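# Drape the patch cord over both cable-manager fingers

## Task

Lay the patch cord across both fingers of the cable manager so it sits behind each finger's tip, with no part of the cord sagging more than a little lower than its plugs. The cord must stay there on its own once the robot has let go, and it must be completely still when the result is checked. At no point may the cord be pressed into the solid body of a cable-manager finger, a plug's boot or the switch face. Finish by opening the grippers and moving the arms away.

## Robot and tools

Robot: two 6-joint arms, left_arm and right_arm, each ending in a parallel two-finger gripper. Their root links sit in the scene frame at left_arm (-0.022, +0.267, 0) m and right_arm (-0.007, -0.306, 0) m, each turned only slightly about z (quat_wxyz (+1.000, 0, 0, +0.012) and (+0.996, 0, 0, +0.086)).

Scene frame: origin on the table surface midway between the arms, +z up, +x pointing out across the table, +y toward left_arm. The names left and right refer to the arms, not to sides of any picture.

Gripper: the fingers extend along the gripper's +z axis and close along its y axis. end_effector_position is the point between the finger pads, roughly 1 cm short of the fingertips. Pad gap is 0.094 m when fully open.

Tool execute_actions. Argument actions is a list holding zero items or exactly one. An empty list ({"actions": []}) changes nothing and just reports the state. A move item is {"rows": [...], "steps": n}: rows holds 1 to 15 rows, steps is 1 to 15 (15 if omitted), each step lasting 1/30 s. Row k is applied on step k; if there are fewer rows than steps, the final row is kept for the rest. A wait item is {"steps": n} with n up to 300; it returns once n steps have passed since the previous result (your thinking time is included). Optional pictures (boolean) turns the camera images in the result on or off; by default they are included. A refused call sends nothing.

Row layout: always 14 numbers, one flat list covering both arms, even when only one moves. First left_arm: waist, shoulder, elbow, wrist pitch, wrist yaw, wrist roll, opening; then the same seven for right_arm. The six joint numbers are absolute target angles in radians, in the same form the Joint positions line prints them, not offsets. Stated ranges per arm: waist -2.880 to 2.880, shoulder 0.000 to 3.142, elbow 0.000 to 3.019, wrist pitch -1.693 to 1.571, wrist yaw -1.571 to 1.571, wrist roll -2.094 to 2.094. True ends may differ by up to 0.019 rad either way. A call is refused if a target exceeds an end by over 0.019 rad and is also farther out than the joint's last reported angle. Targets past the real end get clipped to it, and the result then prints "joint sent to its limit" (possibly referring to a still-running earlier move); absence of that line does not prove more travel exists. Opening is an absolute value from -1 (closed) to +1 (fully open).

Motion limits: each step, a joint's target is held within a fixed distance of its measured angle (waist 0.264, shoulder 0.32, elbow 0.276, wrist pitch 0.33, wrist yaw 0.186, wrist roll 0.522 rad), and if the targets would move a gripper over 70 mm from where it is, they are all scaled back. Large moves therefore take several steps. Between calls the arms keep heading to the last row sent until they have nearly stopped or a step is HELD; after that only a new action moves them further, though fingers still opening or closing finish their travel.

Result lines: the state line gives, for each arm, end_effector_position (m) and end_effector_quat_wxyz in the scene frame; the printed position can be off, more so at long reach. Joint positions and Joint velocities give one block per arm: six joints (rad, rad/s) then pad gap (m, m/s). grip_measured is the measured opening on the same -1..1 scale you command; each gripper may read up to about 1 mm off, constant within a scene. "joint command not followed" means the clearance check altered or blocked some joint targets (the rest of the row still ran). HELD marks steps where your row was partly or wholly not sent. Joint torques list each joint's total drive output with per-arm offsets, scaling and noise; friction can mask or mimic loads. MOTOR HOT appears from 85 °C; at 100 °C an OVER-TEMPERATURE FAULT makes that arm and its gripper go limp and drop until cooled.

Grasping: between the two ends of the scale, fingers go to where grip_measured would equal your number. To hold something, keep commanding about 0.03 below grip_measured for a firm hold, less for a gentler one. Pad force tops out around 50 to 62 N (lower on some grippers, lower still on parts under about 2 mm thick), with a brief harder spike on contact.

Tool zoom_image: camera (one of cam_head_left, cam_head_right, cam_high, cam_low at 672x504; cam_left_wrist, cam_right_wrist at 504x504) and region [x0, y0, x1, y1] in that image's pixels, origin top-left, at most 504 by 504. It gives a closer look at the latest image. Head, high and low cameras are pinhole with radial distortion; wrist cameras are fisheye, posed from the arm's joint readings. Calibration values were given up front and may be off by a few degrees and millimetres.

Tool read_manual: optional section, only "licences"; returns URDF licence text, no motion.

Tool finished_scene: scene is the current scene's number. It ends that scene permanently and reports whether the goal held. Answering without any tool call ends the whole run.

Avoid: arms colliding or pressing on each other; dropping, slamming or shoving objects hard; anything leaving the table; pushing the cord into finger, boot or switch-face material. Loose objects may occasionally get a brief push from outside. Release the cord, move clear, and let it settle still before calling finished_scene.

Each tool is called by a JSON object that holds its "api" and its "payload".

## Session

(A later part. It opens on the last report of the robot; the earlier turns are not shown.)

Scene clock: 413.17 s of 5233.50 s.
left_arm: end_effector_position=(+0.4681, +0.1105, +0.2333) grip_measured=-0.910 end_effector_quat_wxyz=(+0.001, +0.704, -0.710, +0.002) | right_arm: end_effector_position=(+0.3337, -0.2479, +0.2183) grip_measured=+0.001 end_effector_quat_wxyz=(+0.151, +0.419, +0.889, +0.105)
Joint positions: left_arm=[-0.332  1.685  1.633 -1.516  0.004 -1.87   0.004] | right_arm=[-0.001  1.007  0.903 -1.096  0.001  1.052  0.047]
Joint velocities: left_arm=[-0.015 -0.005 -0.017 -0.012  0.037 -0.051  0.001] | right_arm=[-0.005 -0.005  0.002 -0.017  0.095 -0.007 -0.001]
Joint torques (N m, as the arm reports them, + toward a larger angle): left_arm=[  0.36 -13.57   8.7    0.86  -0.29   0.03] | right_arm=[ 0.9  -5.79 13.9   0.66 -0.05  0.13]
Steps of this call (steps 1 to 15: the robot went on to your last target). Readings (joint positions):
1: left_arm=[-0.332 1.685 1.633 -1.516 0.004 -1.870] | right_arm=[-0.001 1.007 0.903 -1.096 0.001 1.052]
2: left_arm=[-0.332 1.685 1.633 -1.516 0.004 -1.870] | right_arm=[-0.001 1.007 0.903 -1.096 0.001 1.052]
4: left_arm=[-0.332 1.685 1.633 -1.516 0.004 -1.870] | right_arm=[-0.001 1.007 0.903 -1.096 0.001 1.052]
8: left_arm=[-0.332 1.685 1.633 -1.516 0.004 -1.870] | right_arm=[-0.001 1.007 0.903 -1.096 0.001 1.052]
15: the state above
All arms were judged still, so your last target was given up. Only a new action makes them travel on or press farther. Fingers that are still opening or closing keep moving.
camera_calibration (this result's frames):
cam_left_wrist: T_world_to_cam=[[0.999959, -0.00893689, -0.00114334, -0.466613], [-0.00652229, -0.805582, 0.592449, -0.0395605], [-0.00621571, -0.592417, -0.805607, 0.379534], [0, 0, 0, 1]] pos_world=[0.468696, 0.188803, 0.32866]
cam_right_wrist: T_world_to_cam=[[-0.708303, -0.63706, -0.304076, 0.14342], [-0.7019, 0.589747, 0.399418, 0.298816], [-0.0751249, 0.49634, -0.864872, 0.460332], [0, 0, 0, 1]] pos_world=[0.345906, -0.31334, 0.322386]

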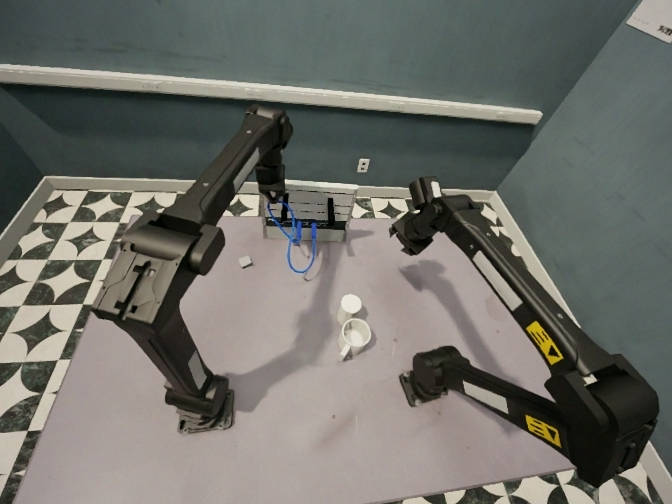

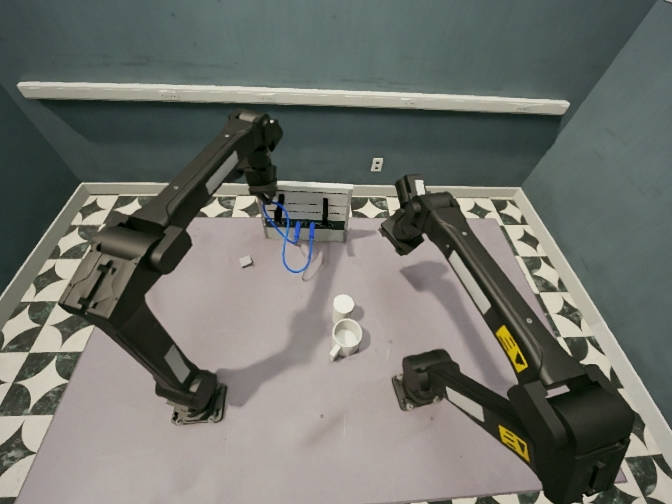

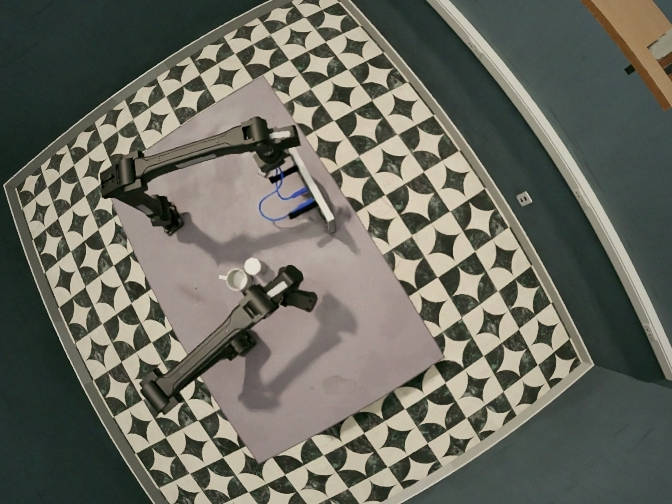

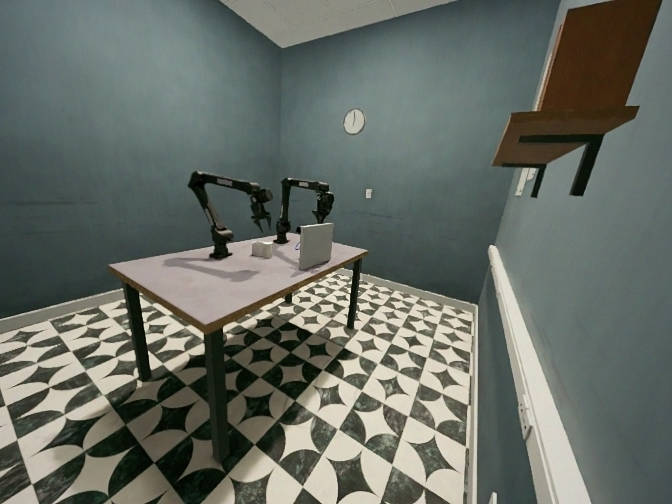

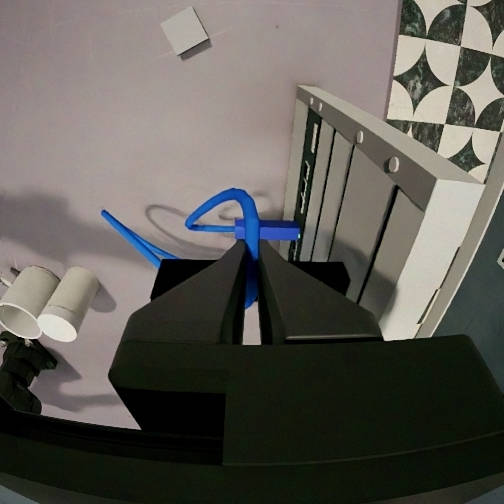

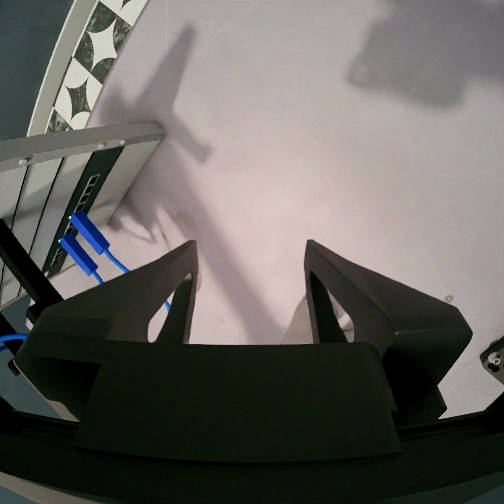

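{"api": "execute_actions", "payload": {"actions": [{"rows":[[-0.325,1.685,1.63,-1.5,0,-1.87,-1,0.3,1.1,0.75,-0.3,0,0,0.2]],"steps":15}], "pictures": false}}

{"api": "execute_actions", "payload": {"actions": [{"rows":[[-0.325,1.685,1.63,-1.5,0,-1.87,-1,0.572,1.23,0.73,-0.26,0,0,0.2]],"steps":15}], "pictures": false}}

{"api": "execute_actions", "payload": {"actions": [{"steps":40}]}}

Scene clock: 478.03 s of 5233.50 s.
left_arm: end_effector_position=(+0.4681, +0.1105, +0.2333) grip_measured=-0.910 end_effector_quat_wxyz=(+0.001, +0.704, -0.710, +0.002) | right_arm: end_effector_position=(+0.4031, -0.0939, +0.2061) grip_measured=+0.199 end_effector_quat_wxyz=(+0.406, -0.173, +0.889, +0.120)
Joint positions: left_arm=[-0.332  1.685  1.633 -1.516  0.004 -1.87   0.004] | right_arm=[ 0.306  1.116  0.749 -0.329 -0.002  0.094  0.056]
Joint velocities: left_arm=[ 0.005 -0.015 -0.002 -0.007 -0.022  0.007  0.001] | right_arm=[-0.083 -0.034  0.002  0.017 -0.007 -0.608 -0.   ]
Joint torques (N m, as the arm reports them, + toward a larger angle): left_arm=[  0.24 -14.53   8.77   0.89  -0.28   0.03] | right_arm=[ 1.38 -8.66 10.88  3.15  0.   -0.04]
Steps of this call (steps 1 to 100: nothing new was sent; then 61.03 s passed at rest; steps 101 to 115: all 15 steps of this action). Readings (joint positions):
101: left_arm=[-0.332 1.685 1.633 -1.516 0.004 -1.870] | right_arm=[0.013 1.008 0.891 -1.060 0.007 1.004]
102: left_arm=[-0.332 1.685 1.633 -1.516 0.004 -1.870] | right_arm=[0.046 1.009 0.871 -0.995 0.008 0.945]
104: left_arm=[-0.332 1.685 1.633 -1.516 0.004 -1.870] | right_arm=[0.146 1.029 0.824 -0.856 0.007 0.809]
108: left_arm=[-0.332 1.685 1.633 -1.516 0.004 -1.870] | right_arm=[0.316 1.103 0.751 -0.470 -0.004 0.416]
115: the state above

Scene clock: 478.53 s of 5233.50 s.
left_arm: end_effector_position=(+0.4681, +0.1105, +0.2333) grip_measured=-0.910 end_effector_quat_wxyz=(+0.001, +0.704, -0.710, +0.002) | right_arm: end_effector_position=(+0.3365, +0.0132, +0.1491) grip_measured=+0.199 end_effector_quat_wxyz=(+0.350, -0.333, +0.864, +0.141)
Joint positions: left_arm=[-0.332  1.685  1.633 -1.516  0.004 -1.87   0.004] | right_arm=[ 0.577  1.241  0.732 -0.287 -0.002  0.014  0.056]
Joint velocities: left_arm=[ 0.005 -0.015  0.007 -0.007 -0.095 -0.007  0.   ] | right_arm=[-0.112  0.005  0.002  0.012  0.022 -0.022 -0.   ]
Joint torques (N m, as the arm reports them, + toward a larger angle): left_arm=[  0.37 -14.58   8.79   0.87  -0.29   0.02] | right_arm=[ 0.41 -9.23  9.84  3.1  -0.01 -0.06]
Steps of this call (steps 1 to 15: all 15 steps of this action). Readings (joint positions):
1: left_arm=[-0.332 1.685 1.633 -1.516 0.004 -1.870] | right_arm=[0.317 1.119 0.749 -0.326 0.006 0.085]
2: left_arm=[-0.332 1.685 1.633 -1.516 0.004 -1.870] | right_arm=[0.345 1.126 0.749 -0.318 0.007 0.078]
4: left_arm=[-0.332 1.685 1.633 -1.516 0.004 -1.870] | right_arm=[0.435 1.153 0.749 -0.305 0.007 0.062]
8: left_arm=[-0.332 1.685 1.633 -1.516 0.004 -1.870] | right_arm=[0.593 1.224 0.746 -0.288 -0.004 0.030]
15: the state above

Scene clock: 479.87 s of 5233.50 s.
left_arm: end_effector_position=(+0.4681, +0.1105, +0.2333) grip_measured=-0.910 end_effector_quat_wxyz=(+0.001, +0.704, -0.710, +0.002) | right_arm: end_effector_position=(+0.3378, +0.0119, +0.1491) grip_measured=+0.199 end_effector_quat_wxyz=(+0.351, -0.333, +0.864, +0.140)
Joint positions: left_arm=[-0.332  1.685  1.633 -1.516  0.004 -1.87   0.004] | right_arm=[ 0.573  1.241  0.732 -0.287 -0.002  0.011  0.056]
Joint velocities: left_arm=[ 0.005 -0.024 -0.017  0.007 -0.007  0.022  0.   ] | right_arm=[-0.005 -0.005 -0.007  0.002 -0.022 -0.022 -0.001]
Joint torques (N m, as the arm reports them, + toward a larger angle): left_arm=[  0.34 -14.69   8.78   0.85  -0.27   0.02] | right_arm=[ 0.6  -9.71 10.    3.02  0.03 -0.05]
Steps of this call (steps 1 to 15: the robot went on to your last target; steps 16 to 40: nothing new was sent). Readings (joint positions):
1: left_arm=[-0.332 1.685 1.633 -1.516 0.004 -1.870] | right_arm=[0.574 1.241 0.732 -0.287 -0.002 0.014]
2: left_arm=[-0.332 1.685 1.633 -1.516 0.004 -1.870] | right_arm=[0.573 1.241 0.732 -0.287 -0.002 0.013]
4: left_arm=[-0.332 1.685 1.633 -1.516 0.004 -1.870] | right_arm=[0.573 1.241 0.732 -0.287 -0.002 0.012]
8: left_arm=[-0.332 1.685 1.633 -1.516 0.004 -1.870] | right_arm=[0.573 1.241 0.732 -0.287 -0.002 0.011]
40: the state above
All arms were judged still, so your last target was given up. Only a new action makes them travel on or press farther. Fingers that are still opening or closing keep moving.
camera_calibration (this result's frames):
cam_left_wrist: T_world_to_cam=[[0.999959, -0.00893689, -0.00114334, -0.466613], [-0.00652229, -0.805582, 0.592449, -0.0395605], [-0.00621571, -0.592417, -0.805607, 0.379534], [0, 0, 0, 1]] pos_world=[0.468696, 0.188803, 0.32866]
cam_right_wrist: T_world_to_cam=[[0.675764, -0.737091, 0.00638251, -0.221832], [-0.728523, -0.669178, -0.146475, 0.281419], [0.112236, 0.0943325, -0.989194, 0.231881], [0, 0, 0, 1]] pos_world=[0.328901, 0.00293538, 0.272012]

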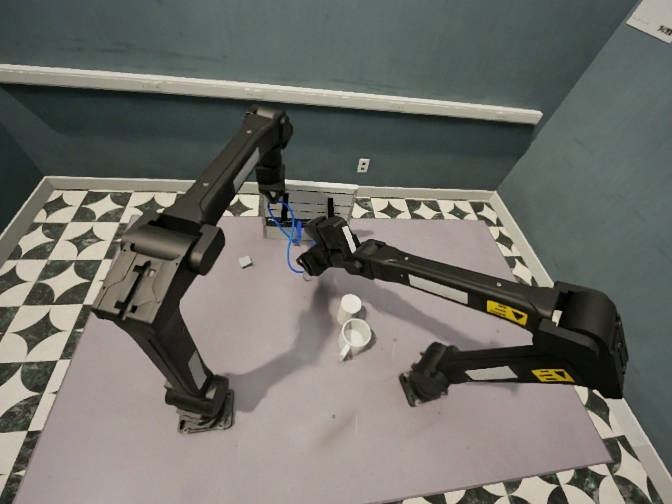

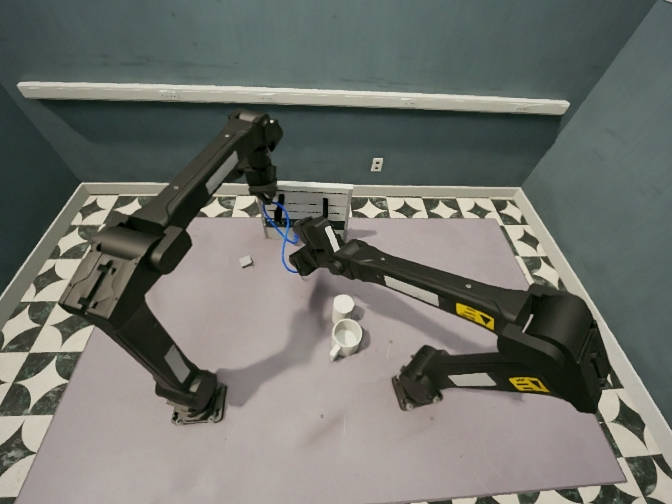

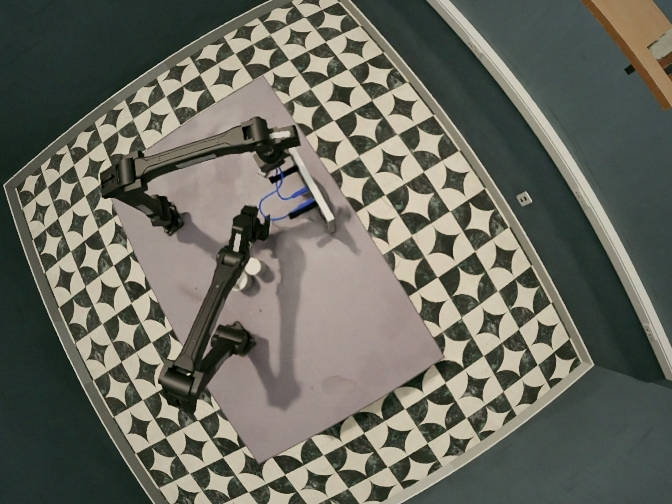

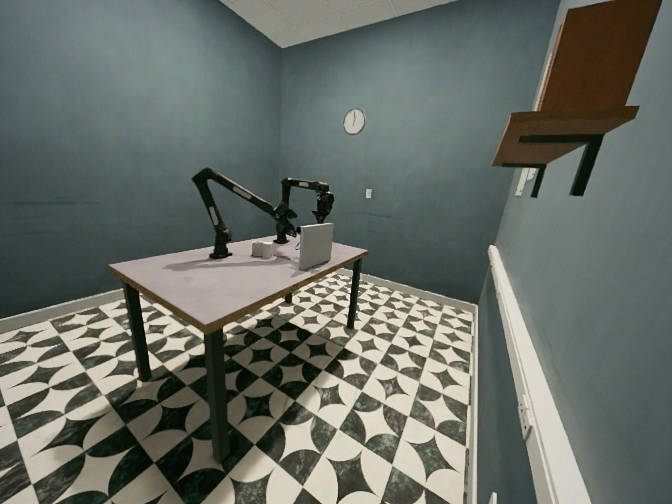

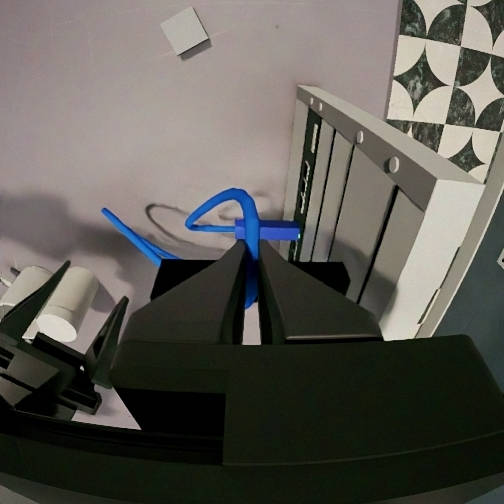

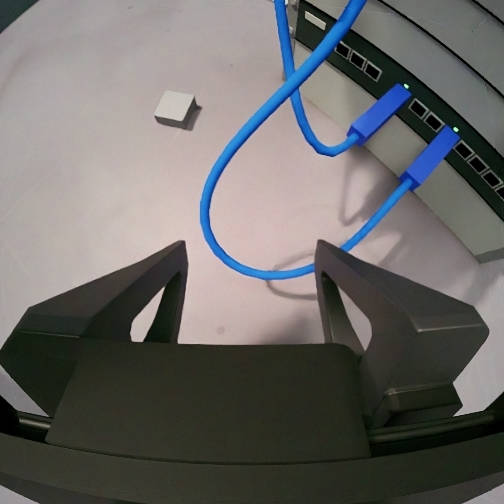

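{"api": "execute_actions", "payload": {"actions": [{"rows":[[-0.325,1.685,1.63,-1.5,0,-1.87,-1,0.605,1.30,0.78,-0.22,0,0.2,0.2],[-0.325,1.685,1.63,-1.5,0,-1.87,-1,0.605,1.33,0.79,-0.20,0,0.2,0.2],[-0.325,1.685,1.63,-1.5,0,-1.87,-1,0.605,1.36,0.80,-0.18,0,0.2,0.2],[-0.325,1.685,1.63,-1.5,0,-1.87,-1,0.605,1.39,0.81,-0.16,0,0.2,0.2],[-0.325,1.685,1.63,-1.5,0,-1.87,-1,0.605,1.42,0.82,-0.14,0,0.2,0.2],[-0.325,1.685,1.63,-1.5,0,-1.87,-1,0.605,1.45,0.835,-0.12,0,0.2,0.2],[-0.325,1.685,1.63,-1.5,0,-1.87,-1,0.605,1.48,0.85,-0.10,0,0.2,0.2],[-0.325,1.685,1.63,-1.5,0,-1.87,-1,0.605,1.50,0.86,-0.09,0,0.2,0.2]],"steps":15}], "pictures": false}}

{"api": "execute_actions", "payload": {"actions": [{"steps":30}]}}

Scene clock: 500.90 s of 5233.50 s.
left_arm: end_effector_position=(+0.4681, +0.1105, +0.2333) grip_measured=-0.910 end_effector_quat_wxyz=(+0.001, +0.704, -0.710, +0.002) | right_arm: end_effector_position=(+0.3663, +0.0588, +0.0750) grip_measured=+0.199 end_effector_quat_wxyz=(+0.316, -0.272, +0.894, +0.164)
Joint positions: left_arm=[-0.332  1.685  1.633 -1.516  0.004 -1.87   0.004] | right_arm=[ 0.603  1.525  0.801 -0.119 -0.001  0.183  0.056]
Joint velocities: left_arm=[ 0.005 -0.015  0.017 -0.007  0.007 -0.066  0.001] | right_arm=[-0.005 -0.073  0.007  0.056 -0.051  0.051 -0.001]
Joint torques (N m, as the arm reports them, + toward a larger angle): left_arm=[  0.34 -14.69   8.8    0.89  -0.26   0.04] | right_arm=[  0.77 -13.64  13.7    2.86  -0.02   0.13]
Steps of this call (steps 1 to 90: nothing new was sent; then 17.53 s passed at rest; steps 91 to 105: all 15 steps of this action). Readings (joint positions):
91: left_arm=[-0.332 1.685 1.633 -1.516 0.004 -1.870] | right_arm=[0.576 1.244 0.732 -0.279 -0.001 0.040]
92: left_arm=[-0.332 1.685 1.633 -1.516 0.004 -1.870] | right_arm=[0.580 1.254 0.732 -0.262 -0.001 0.071]
94: left_arm=[-0.332 1.685 1.633 -1.516 0.004 -1.870] | right_arm=[0.592 1.293 0.740 -0.221 -0.001 0.114]
98: left_arm=[-0.332 1.685 1.633 -1.516 0.004 -1.870] | right_arm=[0.603 1.433 0.779 -0.145 -0.001 0.158]
105: the state above

Scene clock: 501.90 s of 5233.50 s.
left_arm: end_effector_position=(+0.4681, +0.1105, +0.2333) grip_measured=-0.910 end_effector_quat_wxyz=(+0.001, +0.704, -0.710, +0.002) | right_arm: end_effector_position=(+0.3669, +0.0594, +0.0787) grip_measured=+0.199 end_effector_quat_wxyz=(+0.319, -0.269, +0.893, +0.167)
Joint positions: left_arm=[-0.332  1.685  1.633 -1.516  0.004 -1.87   0.004] | right_arm=[ 0.603  1.519  0.801 -0.116 -0.001  0.19   0.056]
Joint velocities: left_arm=[-0.015  0.005  0.007  0.002 -0.037  0.051  0.001] | right_arm=[-0.005 -0.005 -0.012 -0.017 -0.007 -0.037  0.   ]
Joint torques (N m, as the arm reports them, + toward a larger angle): left_arm=[  0.16 -14.35   8.84   0.94  -0.27   0.03] | right_arm=[  0.9  -13.66  13.93   2.87   0.     0.12]
Steps of this call (steps 1 to 15: the robot went on to your last target; steps 16 to 30: nothing new was sent). Readings (joint positions):
1: left_arm=[-0.332 1.685 1.633 -1.516 0.004 -1.870] | right_arm=[0.603 1.523 0.801 -0.117 -0.001 0.184]
2: left_arm=[-0.332 1.685 1.633 -1.516 0.004 -1.870] | right_arm=[0.603 1.521 0.801 -0.117 -0.001 0.185]
4: left_arm=[-0.332 1.685 1.633 -1.516 0.004 -1.870] | right_arm=[0.603 1.519 0.801 -0.116 -0.001 0.187]
8: left_arm=[-0.332 1.685 1.633 -1.516 0.004 -1.870] | right_arm=[0.603 1.519 0.801 -0.116 -0.001 0.188]
30: the state above
All arms were judged still, so your last target was given up. Only a new action makes them travel on or press farther. Fingers that are still opening or closing keep moving.
camera_calibration (this result's frames):
cam_left_wrist: T_world_to_cam=[[0.999959, -0.00893689, -0.00114334, -0.466613], [-0.00652229, -0.805582, 0.592449, -0.0395605], [-0.00621571, -0.592417, -0.805607, 0.379534], [0, 0, 0, 1]] pos_world=[0.468696, 0.188803, 0.32866]
cam_right_wrist: T_world_to_cam=[[0.591619, -0.79837, -0.11222, -0.162209], [-0.806102, -0.583411, -0.0991547, 0.343722], [0.0136918, 0.149122, -0.988724, 0.187382], [0, 0, 0, 1]] pos_world=[0.370475, 0.0430856, 0.201147]

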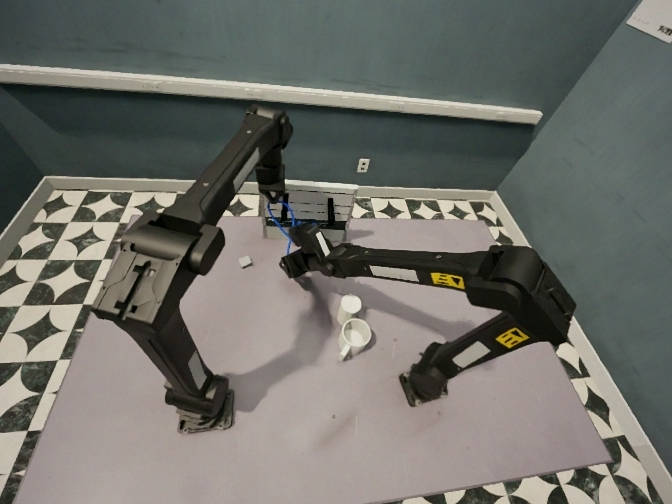

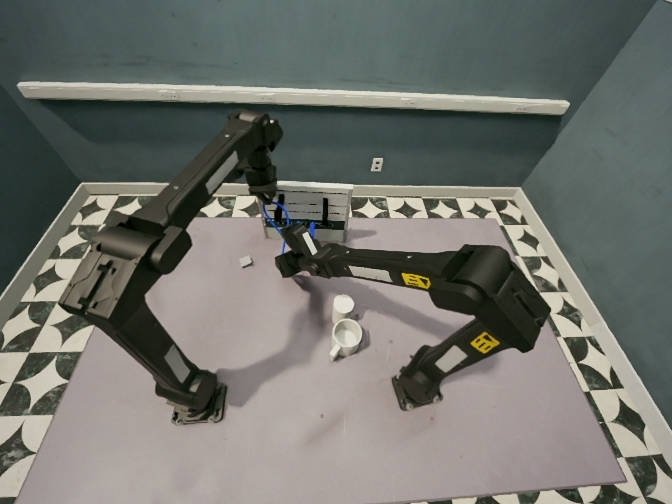

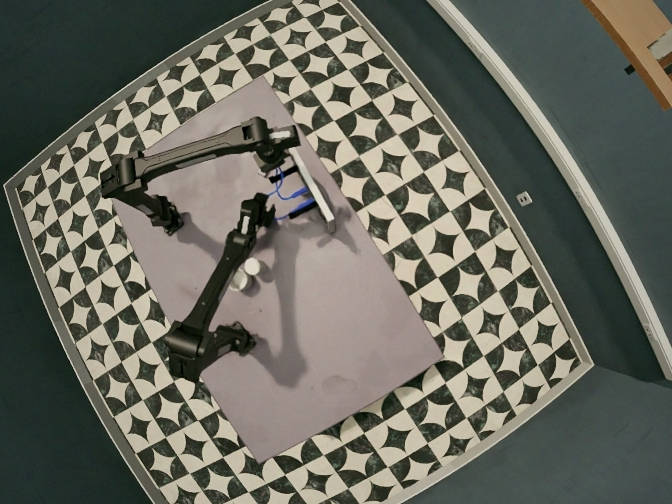

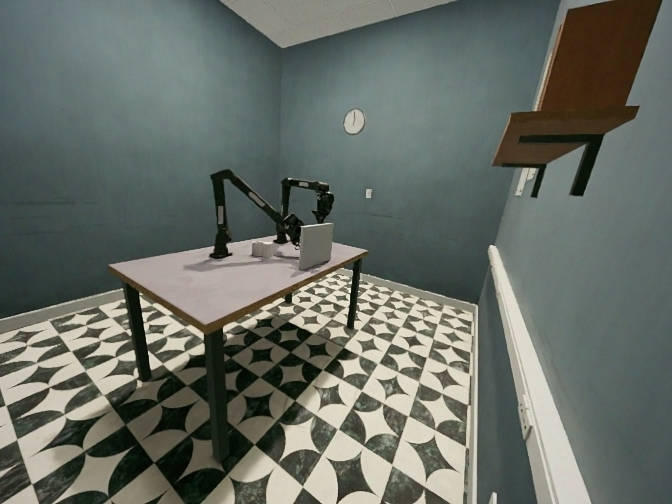

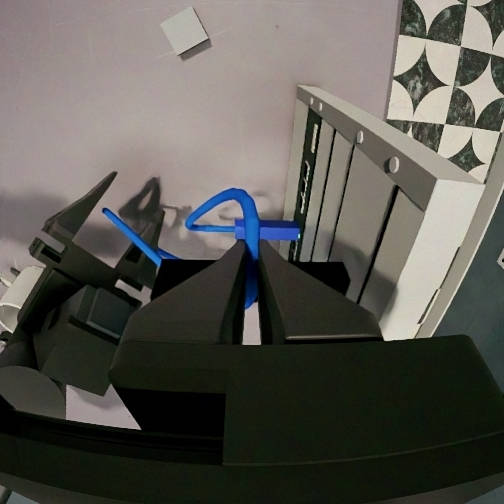

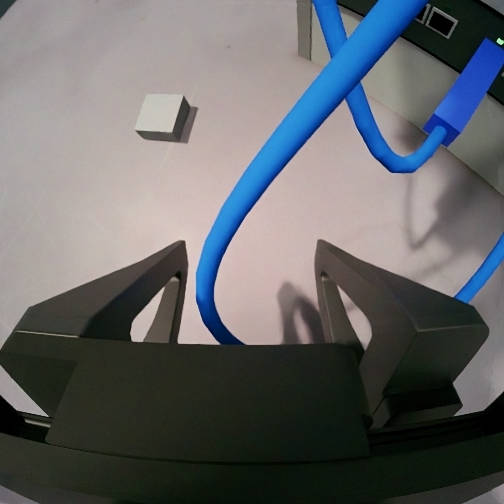

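{"api": "execute_actions", "payload": {"actions": [{"rows":[[-0.325,1.685,1.63,-1.5,0,-1.87,-1,0.603,1.51,0.90,-0.09,0,0.3,0.2]],"steps":15}]}}

Scene clock: 507.80 s of 5233.50 s.
left_arm: end_effector_position=(+0.4681, +0.1105, +0.2333) grip_measured=-0.910 end_effector_quat_wxyz=(+0.001, +0.704, -0.710, +0.002) | right_arm: end_effector_position=(+0.3805, +0.0727, +0.0996) grip_measured=+0.199 end_effector_quat_wxyz=(+0.329, -0.224, +0.897, +0.193)
Joint positions: left_arm=[-0.332  1.685  1.633 -1.516  0.004 -1.87   0.004] | right_arm=[ 0.603  1.519  0.845 -0.114 -0.001  0.286  0.056]
Joint velocities: left_arm=[-0.015  0.005 -0.007 -0.002 -0.007 -0.007  0.001] | right_arm=[ 0.005 -0.005  0.012 -0.007 -0.066  0.051  0.   ]
Joint torques (N m, as the arm reports them, + toward a larger angle): left_arm=[  0.16 -14.49   8.73   0.89  -0.28   0.02] | right_arm=[  0.47 -13.33  14.12   2.84  -0.02   0.11]
Steps of this call (steps 1 to 90: nothing new was sent; then 2.40 s passed at rest; steps 91 to 105: all 15 steps of this action). Readings (joint positions):
91: left_arm=[-0.332 1.685 1.633 -1.516 0.004 -1.870] | right_arm=[0.603 1.519 0.804 -0.116 -0.001 0.206]
92: left_arm=[-0.332 1.685 1.633 -1.516 0.004 -1.870] | right_arm=[0.603 1.519 0.808 -0.116 -0.001 0.223]
94: left_arm=[-0.332 1.685 1.633 -1.516 0.004 -1.870] | right_arm=[0.603 1.519 0.822 -0.116 -0.001 0.247]
98: left_arm=[-0.332 1.685 1.633 -1.516 0.004 -1.870] | right_arm=[0.603 1.519 0.844 -0.114 -0.001 0.272]
105: the state above
camera_calibration (this result's frames):
cam_left_wrist: T_world_to_cam=[[0.999959, -0.00893689, -0.00114334, -0.466613], [-0.00652229, -0.805582, 0.592449, -0.0395605], [-0.00621571, -0.592417, -0.805607, 0.379534], [0, 0, 0, 1]] pos_world=[0.468696, 0.188803, 0.32866]
cam_right_wrist: T_world_to_cam=[[0.533024, -0.825743, -0.184486, -0.125791], [-0.845986, -0.516543, -0.132254, 0.37823], [0.0139127, 0.226567, -0.973896, 0.198618], [0, 0, 0, 1]] pos_world=[0.384264, 0.0465005, 0.220249]

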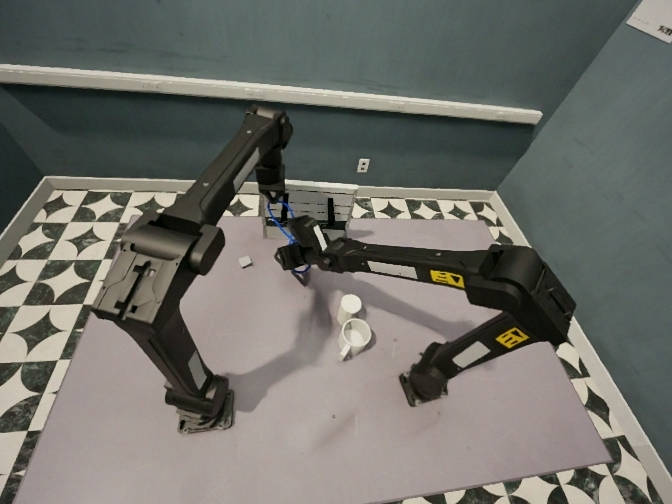

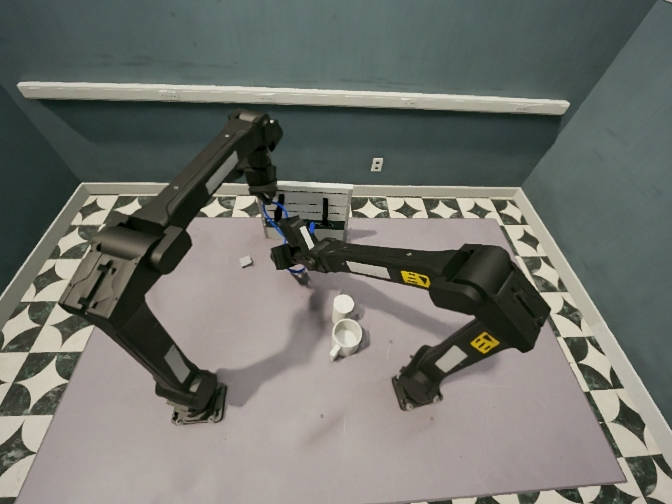

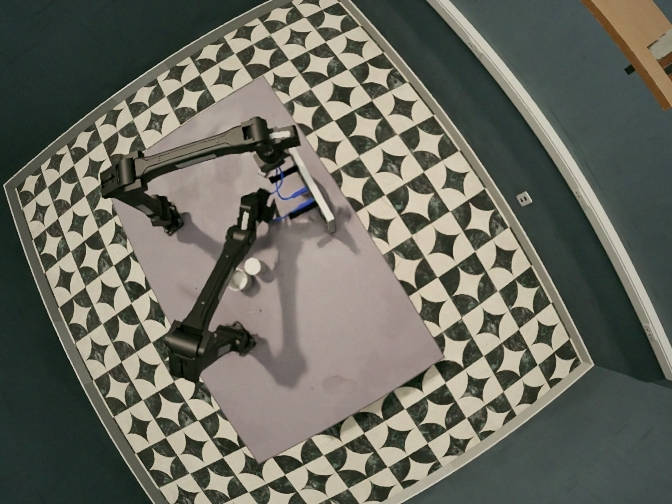

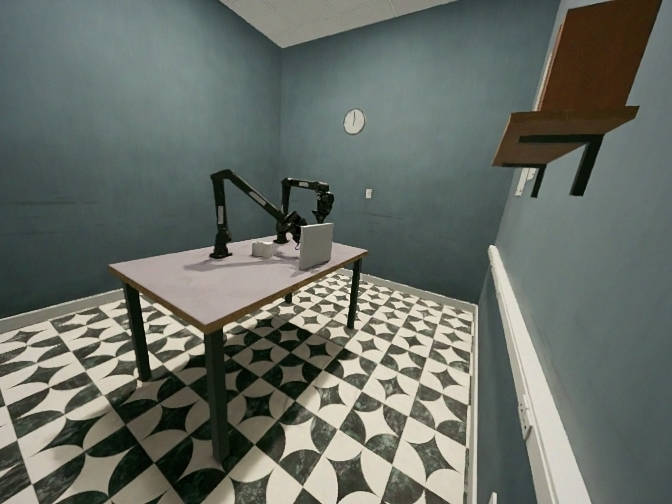

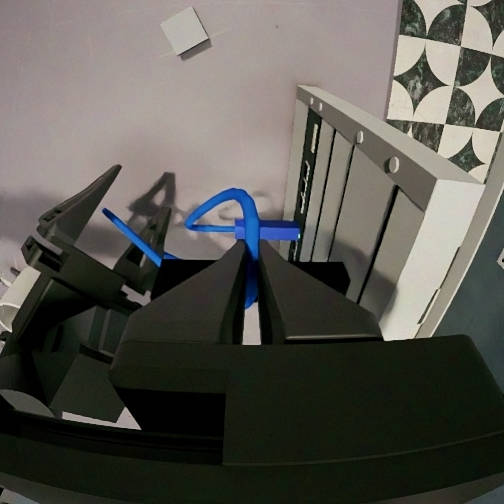

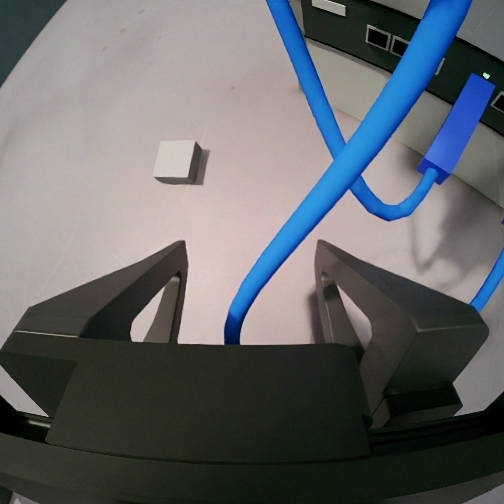

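{"api": "execute_actions", "payload": {"actions": [{"rows":[[-0.325,1.685,1.63,-1.5,0,-1.87,-1,0.595,1.44,0.80,-0.09,0,0.3,0.2]],"steps":15}]}}

Scene clock: 520.47 s of 5233.50 s.
left_arm: end_effector_position=(+0.4681, +0.1105, +0.2333) grip_measured=-0.910 end_effector_quat_wxyz=(+0.001, +0.704, -0.710, +0.002) | right_arm: end_effector_position=(+0.3700, +0.0622, +0.1161) grip_measured=+0.199 end_effector_quat_wxyz=(+0.341, -0.220, +0.892, +0.201)
Joint positions: left_arm=[-0.332  1.685  1.633 -1.516  0.004 -1.87   0.004] | right_arm=[ 0.602  1.449  0.804 -0.112 -0.001  0.29   0.056]
Joint velocities: left_arm=[ 0.005  0.005 -0.007 -0.002  0.007 -0.007  0.001] | right_arm=[-0.005 -0.015  0.002  0.012  0.037  0.007 -0.001]
Joint torques (N m, as the arm reports them, + toward a larger angle): left_arm=[  0.27 -14.38   8.82   0.84  -0.27   0.03] | right_arm=[ -0.19 -11.3    8.78   2.99  -0.01   0.12]
Steps of this call (steps 1 to 15: the robot went on to your last target; steps 16 to 90: nothing new was sent; then 9.17 s passed at rest; steps 91 to 105: all 15 steps of this action). Readings (joint positions):
91: left_arm=[-0.332 1.685 1.633 -1.516 0.004 -1.870] | right_arm=[0.603 1.515 0.841 -0.113 -0.001 0.290]
92: left_arm=[-0.332 1.685 1.633 -1.516 0.004 -1.870] | right_arm=[0.603 1.506 0.831 -0.112 -0.001 0.290]
94: left_arm=[-0.332 1.685 1.633 -1.516 0.004 -1.870] | right_arm=[0.602 1.481 0.811 -0.112 -0.001 0.290]
98: left_arm=[-0.332 1.685 1.633 -1.516 0.004 -1.870] | right_arm=[0.602 1.452 0.804 -0.112 -0.001 0.290]
105: the state above
camera_calibration (this result's frames):
cam_left_wrist: T_world_to_cam=[[0.999959, -0.00893689, -0.00114334, -0.466613], [-0.00652229, -0.805582, 0.592449, -0.0395605], [-0.00621571, -0.592417, -0.805607, 0.379534], [0, 0, 0, 1]] pos_world=[0.468696, 0.188803, 0.32866]
cam_right_wrist: T_world_to_cam=[[0.534019, -0.823071, -0.193332, -0.125358], [-0.844795, -0.510301, -0.16098, 0.368613], [0.0338406, 0.249292, -0.967837, 0.207797], [0, 0, 0, 1]] pos_world=[0.371314, 0.0331231, 0.236217]

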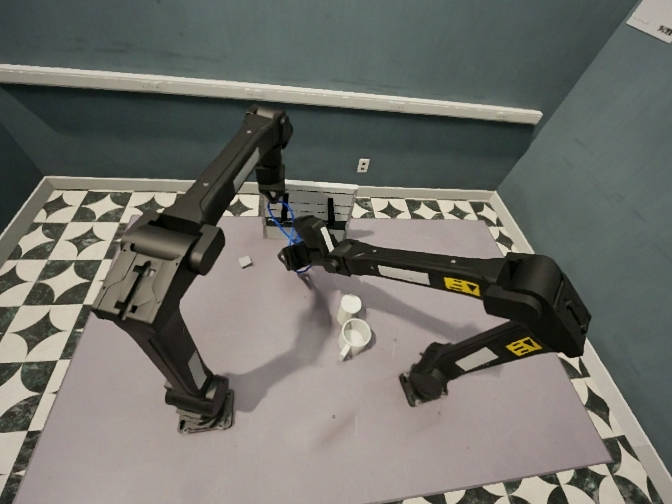

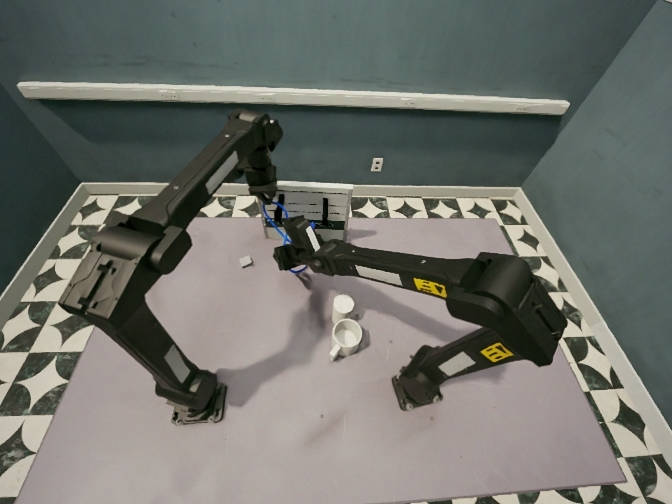

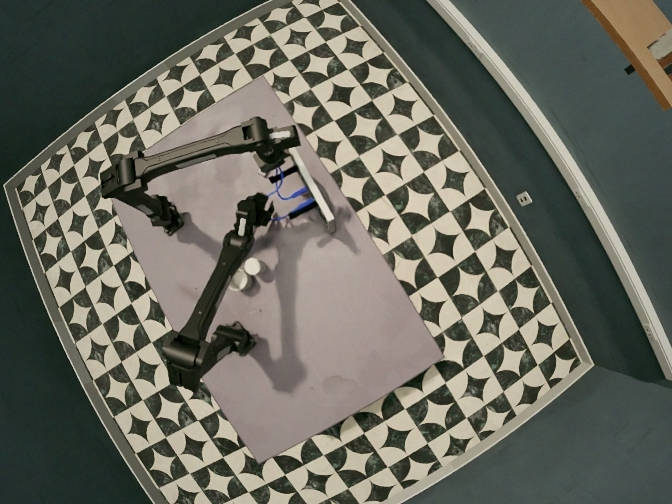

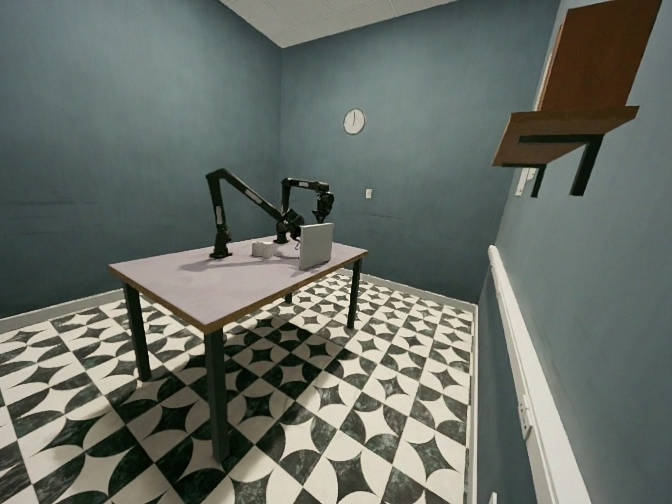

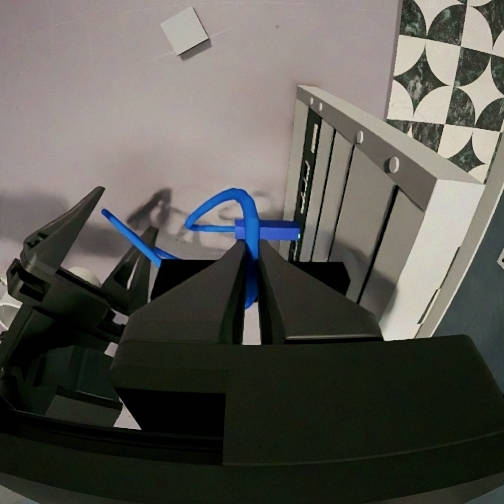

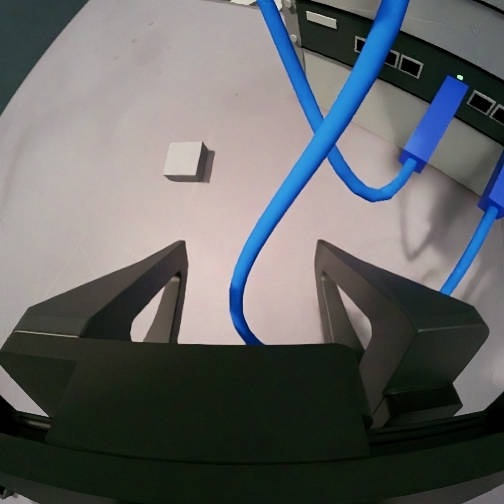

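Try closing.

{"api": "execute_actions", "payload": {"actions": [{"rows":[[-0.325,1.685,1.63,-1.5,0,-1.87,-1,0.595,1.44,0.80,-0.09,0,0.3,-1]],"steps":15}]}}

Scene clock: 525.30 s of 5233.50 s.
left_arm: end_effector_position=(+0.4681, +0.1105, +0.2333) grip_measured=-0.910 end_effector_quat_wxyz=(+0.001, +0.704, -0.710, +0.002) | right_arm: end_effector_position=(+0.3700, +0.0622, +0.1161) grip_measured=-0.909 end_effector_quat_wxyz=(+0.341, -0.220, +0.892, +0.201)
Joint positions: left_arm=[-0.332  1.685  1.633 -1.516  0.004 -1.87   0.004] | right_arm=[ 0.602  1.449  0.804 -0.112 -0.001  0.29   0.004]
Joint velocities: left_arm=[-0.015 -0.005  0.007 -0.007  0.007  0.037 -0.001] | right_arm=[-0.005 -0.005  0.002  0.002  0.007 -0.051  0.001]
Joint torques (N m, as the arm reports them, + toward a larger angle): left_arm=[  0.2  -14.47   8.82   0.85  -0.28   0.03] | right_arm=[ -0.24 -12.7    9.07   2.83  -0.02   0.09]
Steps of this call (steps 1 to 15: the robot went on to your last target; steps 16 to 90: nothing new was sent; then 1.33 s passed at rest; steps 91 to 105: all 15 steps of this action). Readings (joint positions):
91: left_arm=[-0.332 1.685 1.633 -1.516 0.004 -1.870] | right_arm=[0.602 1.449 0.804 -0.112 -0.001 0.290]
92: left_arm=[-0.332 1.685 1.633 -1.516 0.004 -1.870] | right_arm=[0.602 1.449 0.804 -0.112 -0.001 0.290]
94: left_arm=[-0.332 1.685 1.633 -1.516 0.004 -1.870] | right_arm=[0.602 1.449 0.804 -0.112 -0.001 0.290]
98: left_arm=[-0.332 1.685 1.633 -1.516 0.004 -1.870] | right_arm=[0.602 1.449 0.804 -0.112 -0.001 0.290]
105: the state above
camera_calibration (this result's frames):
cam_left_wrist: T_world_to_cam=[[0.999959, -0.00893689, -0.00114334, -0.466613], [-0.00652229, -0.805582, 0.592449, -0.0395605], [-0.00621571, -0.592417, -0.805607, 0.379534], [0, 0, 0, 1]] pos_world=[0.468696, 0.188803, 0.32866]
cam_right_wrist: T_world_to_cam=[[0.533766, -0.823173, -0.193599, -0.125227], [-0.84496, -0.510048, -0.160917, 0.368651], [0.0337182, 0.249475, -0.967794, 0.207826], [0, 0, 0, 1]] pos_world=[0.371329, 0.0330989, 0.236211]

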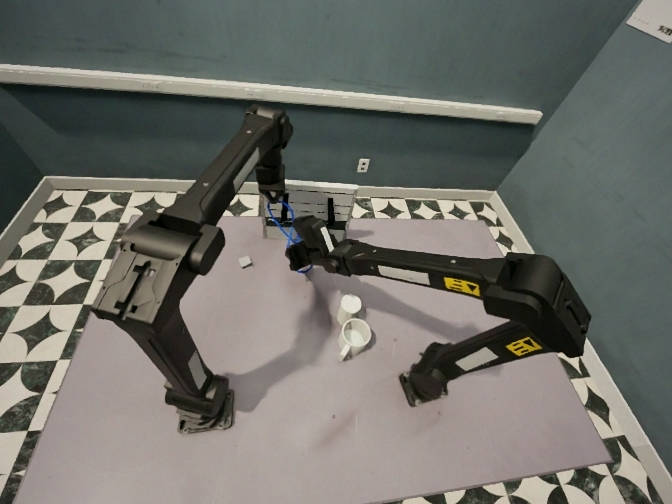

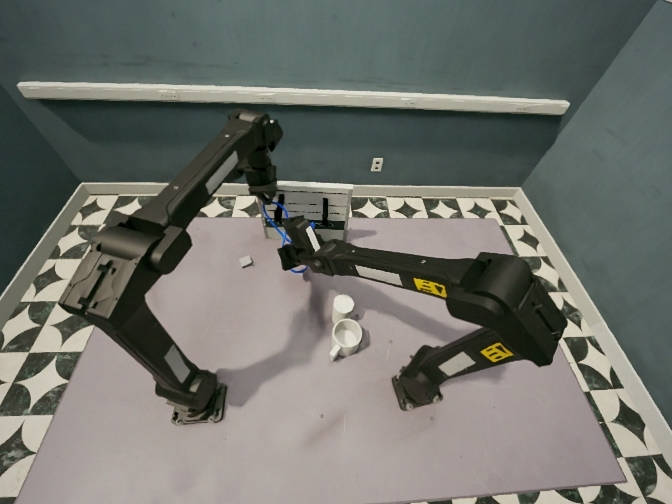

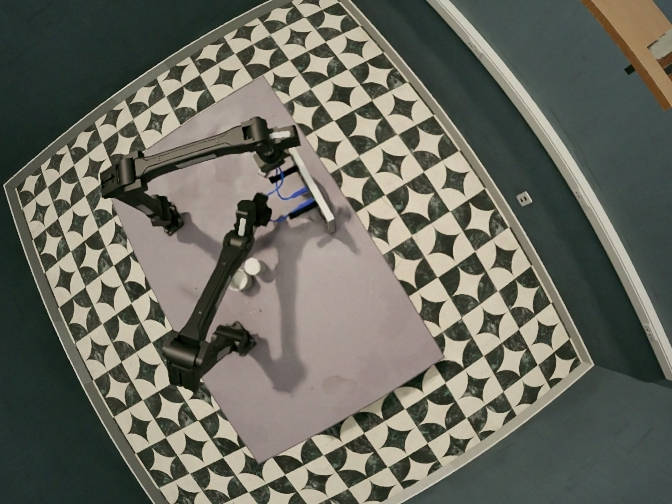

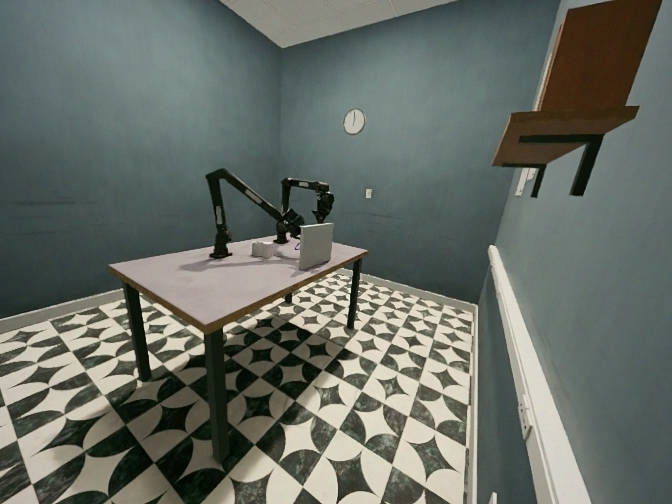

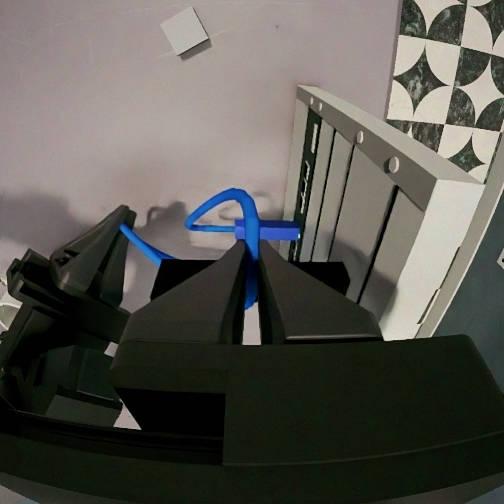

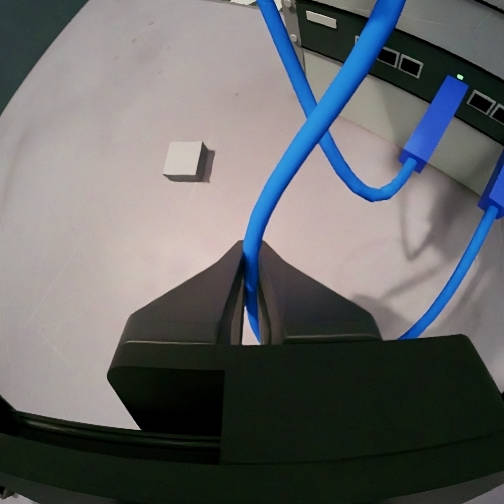

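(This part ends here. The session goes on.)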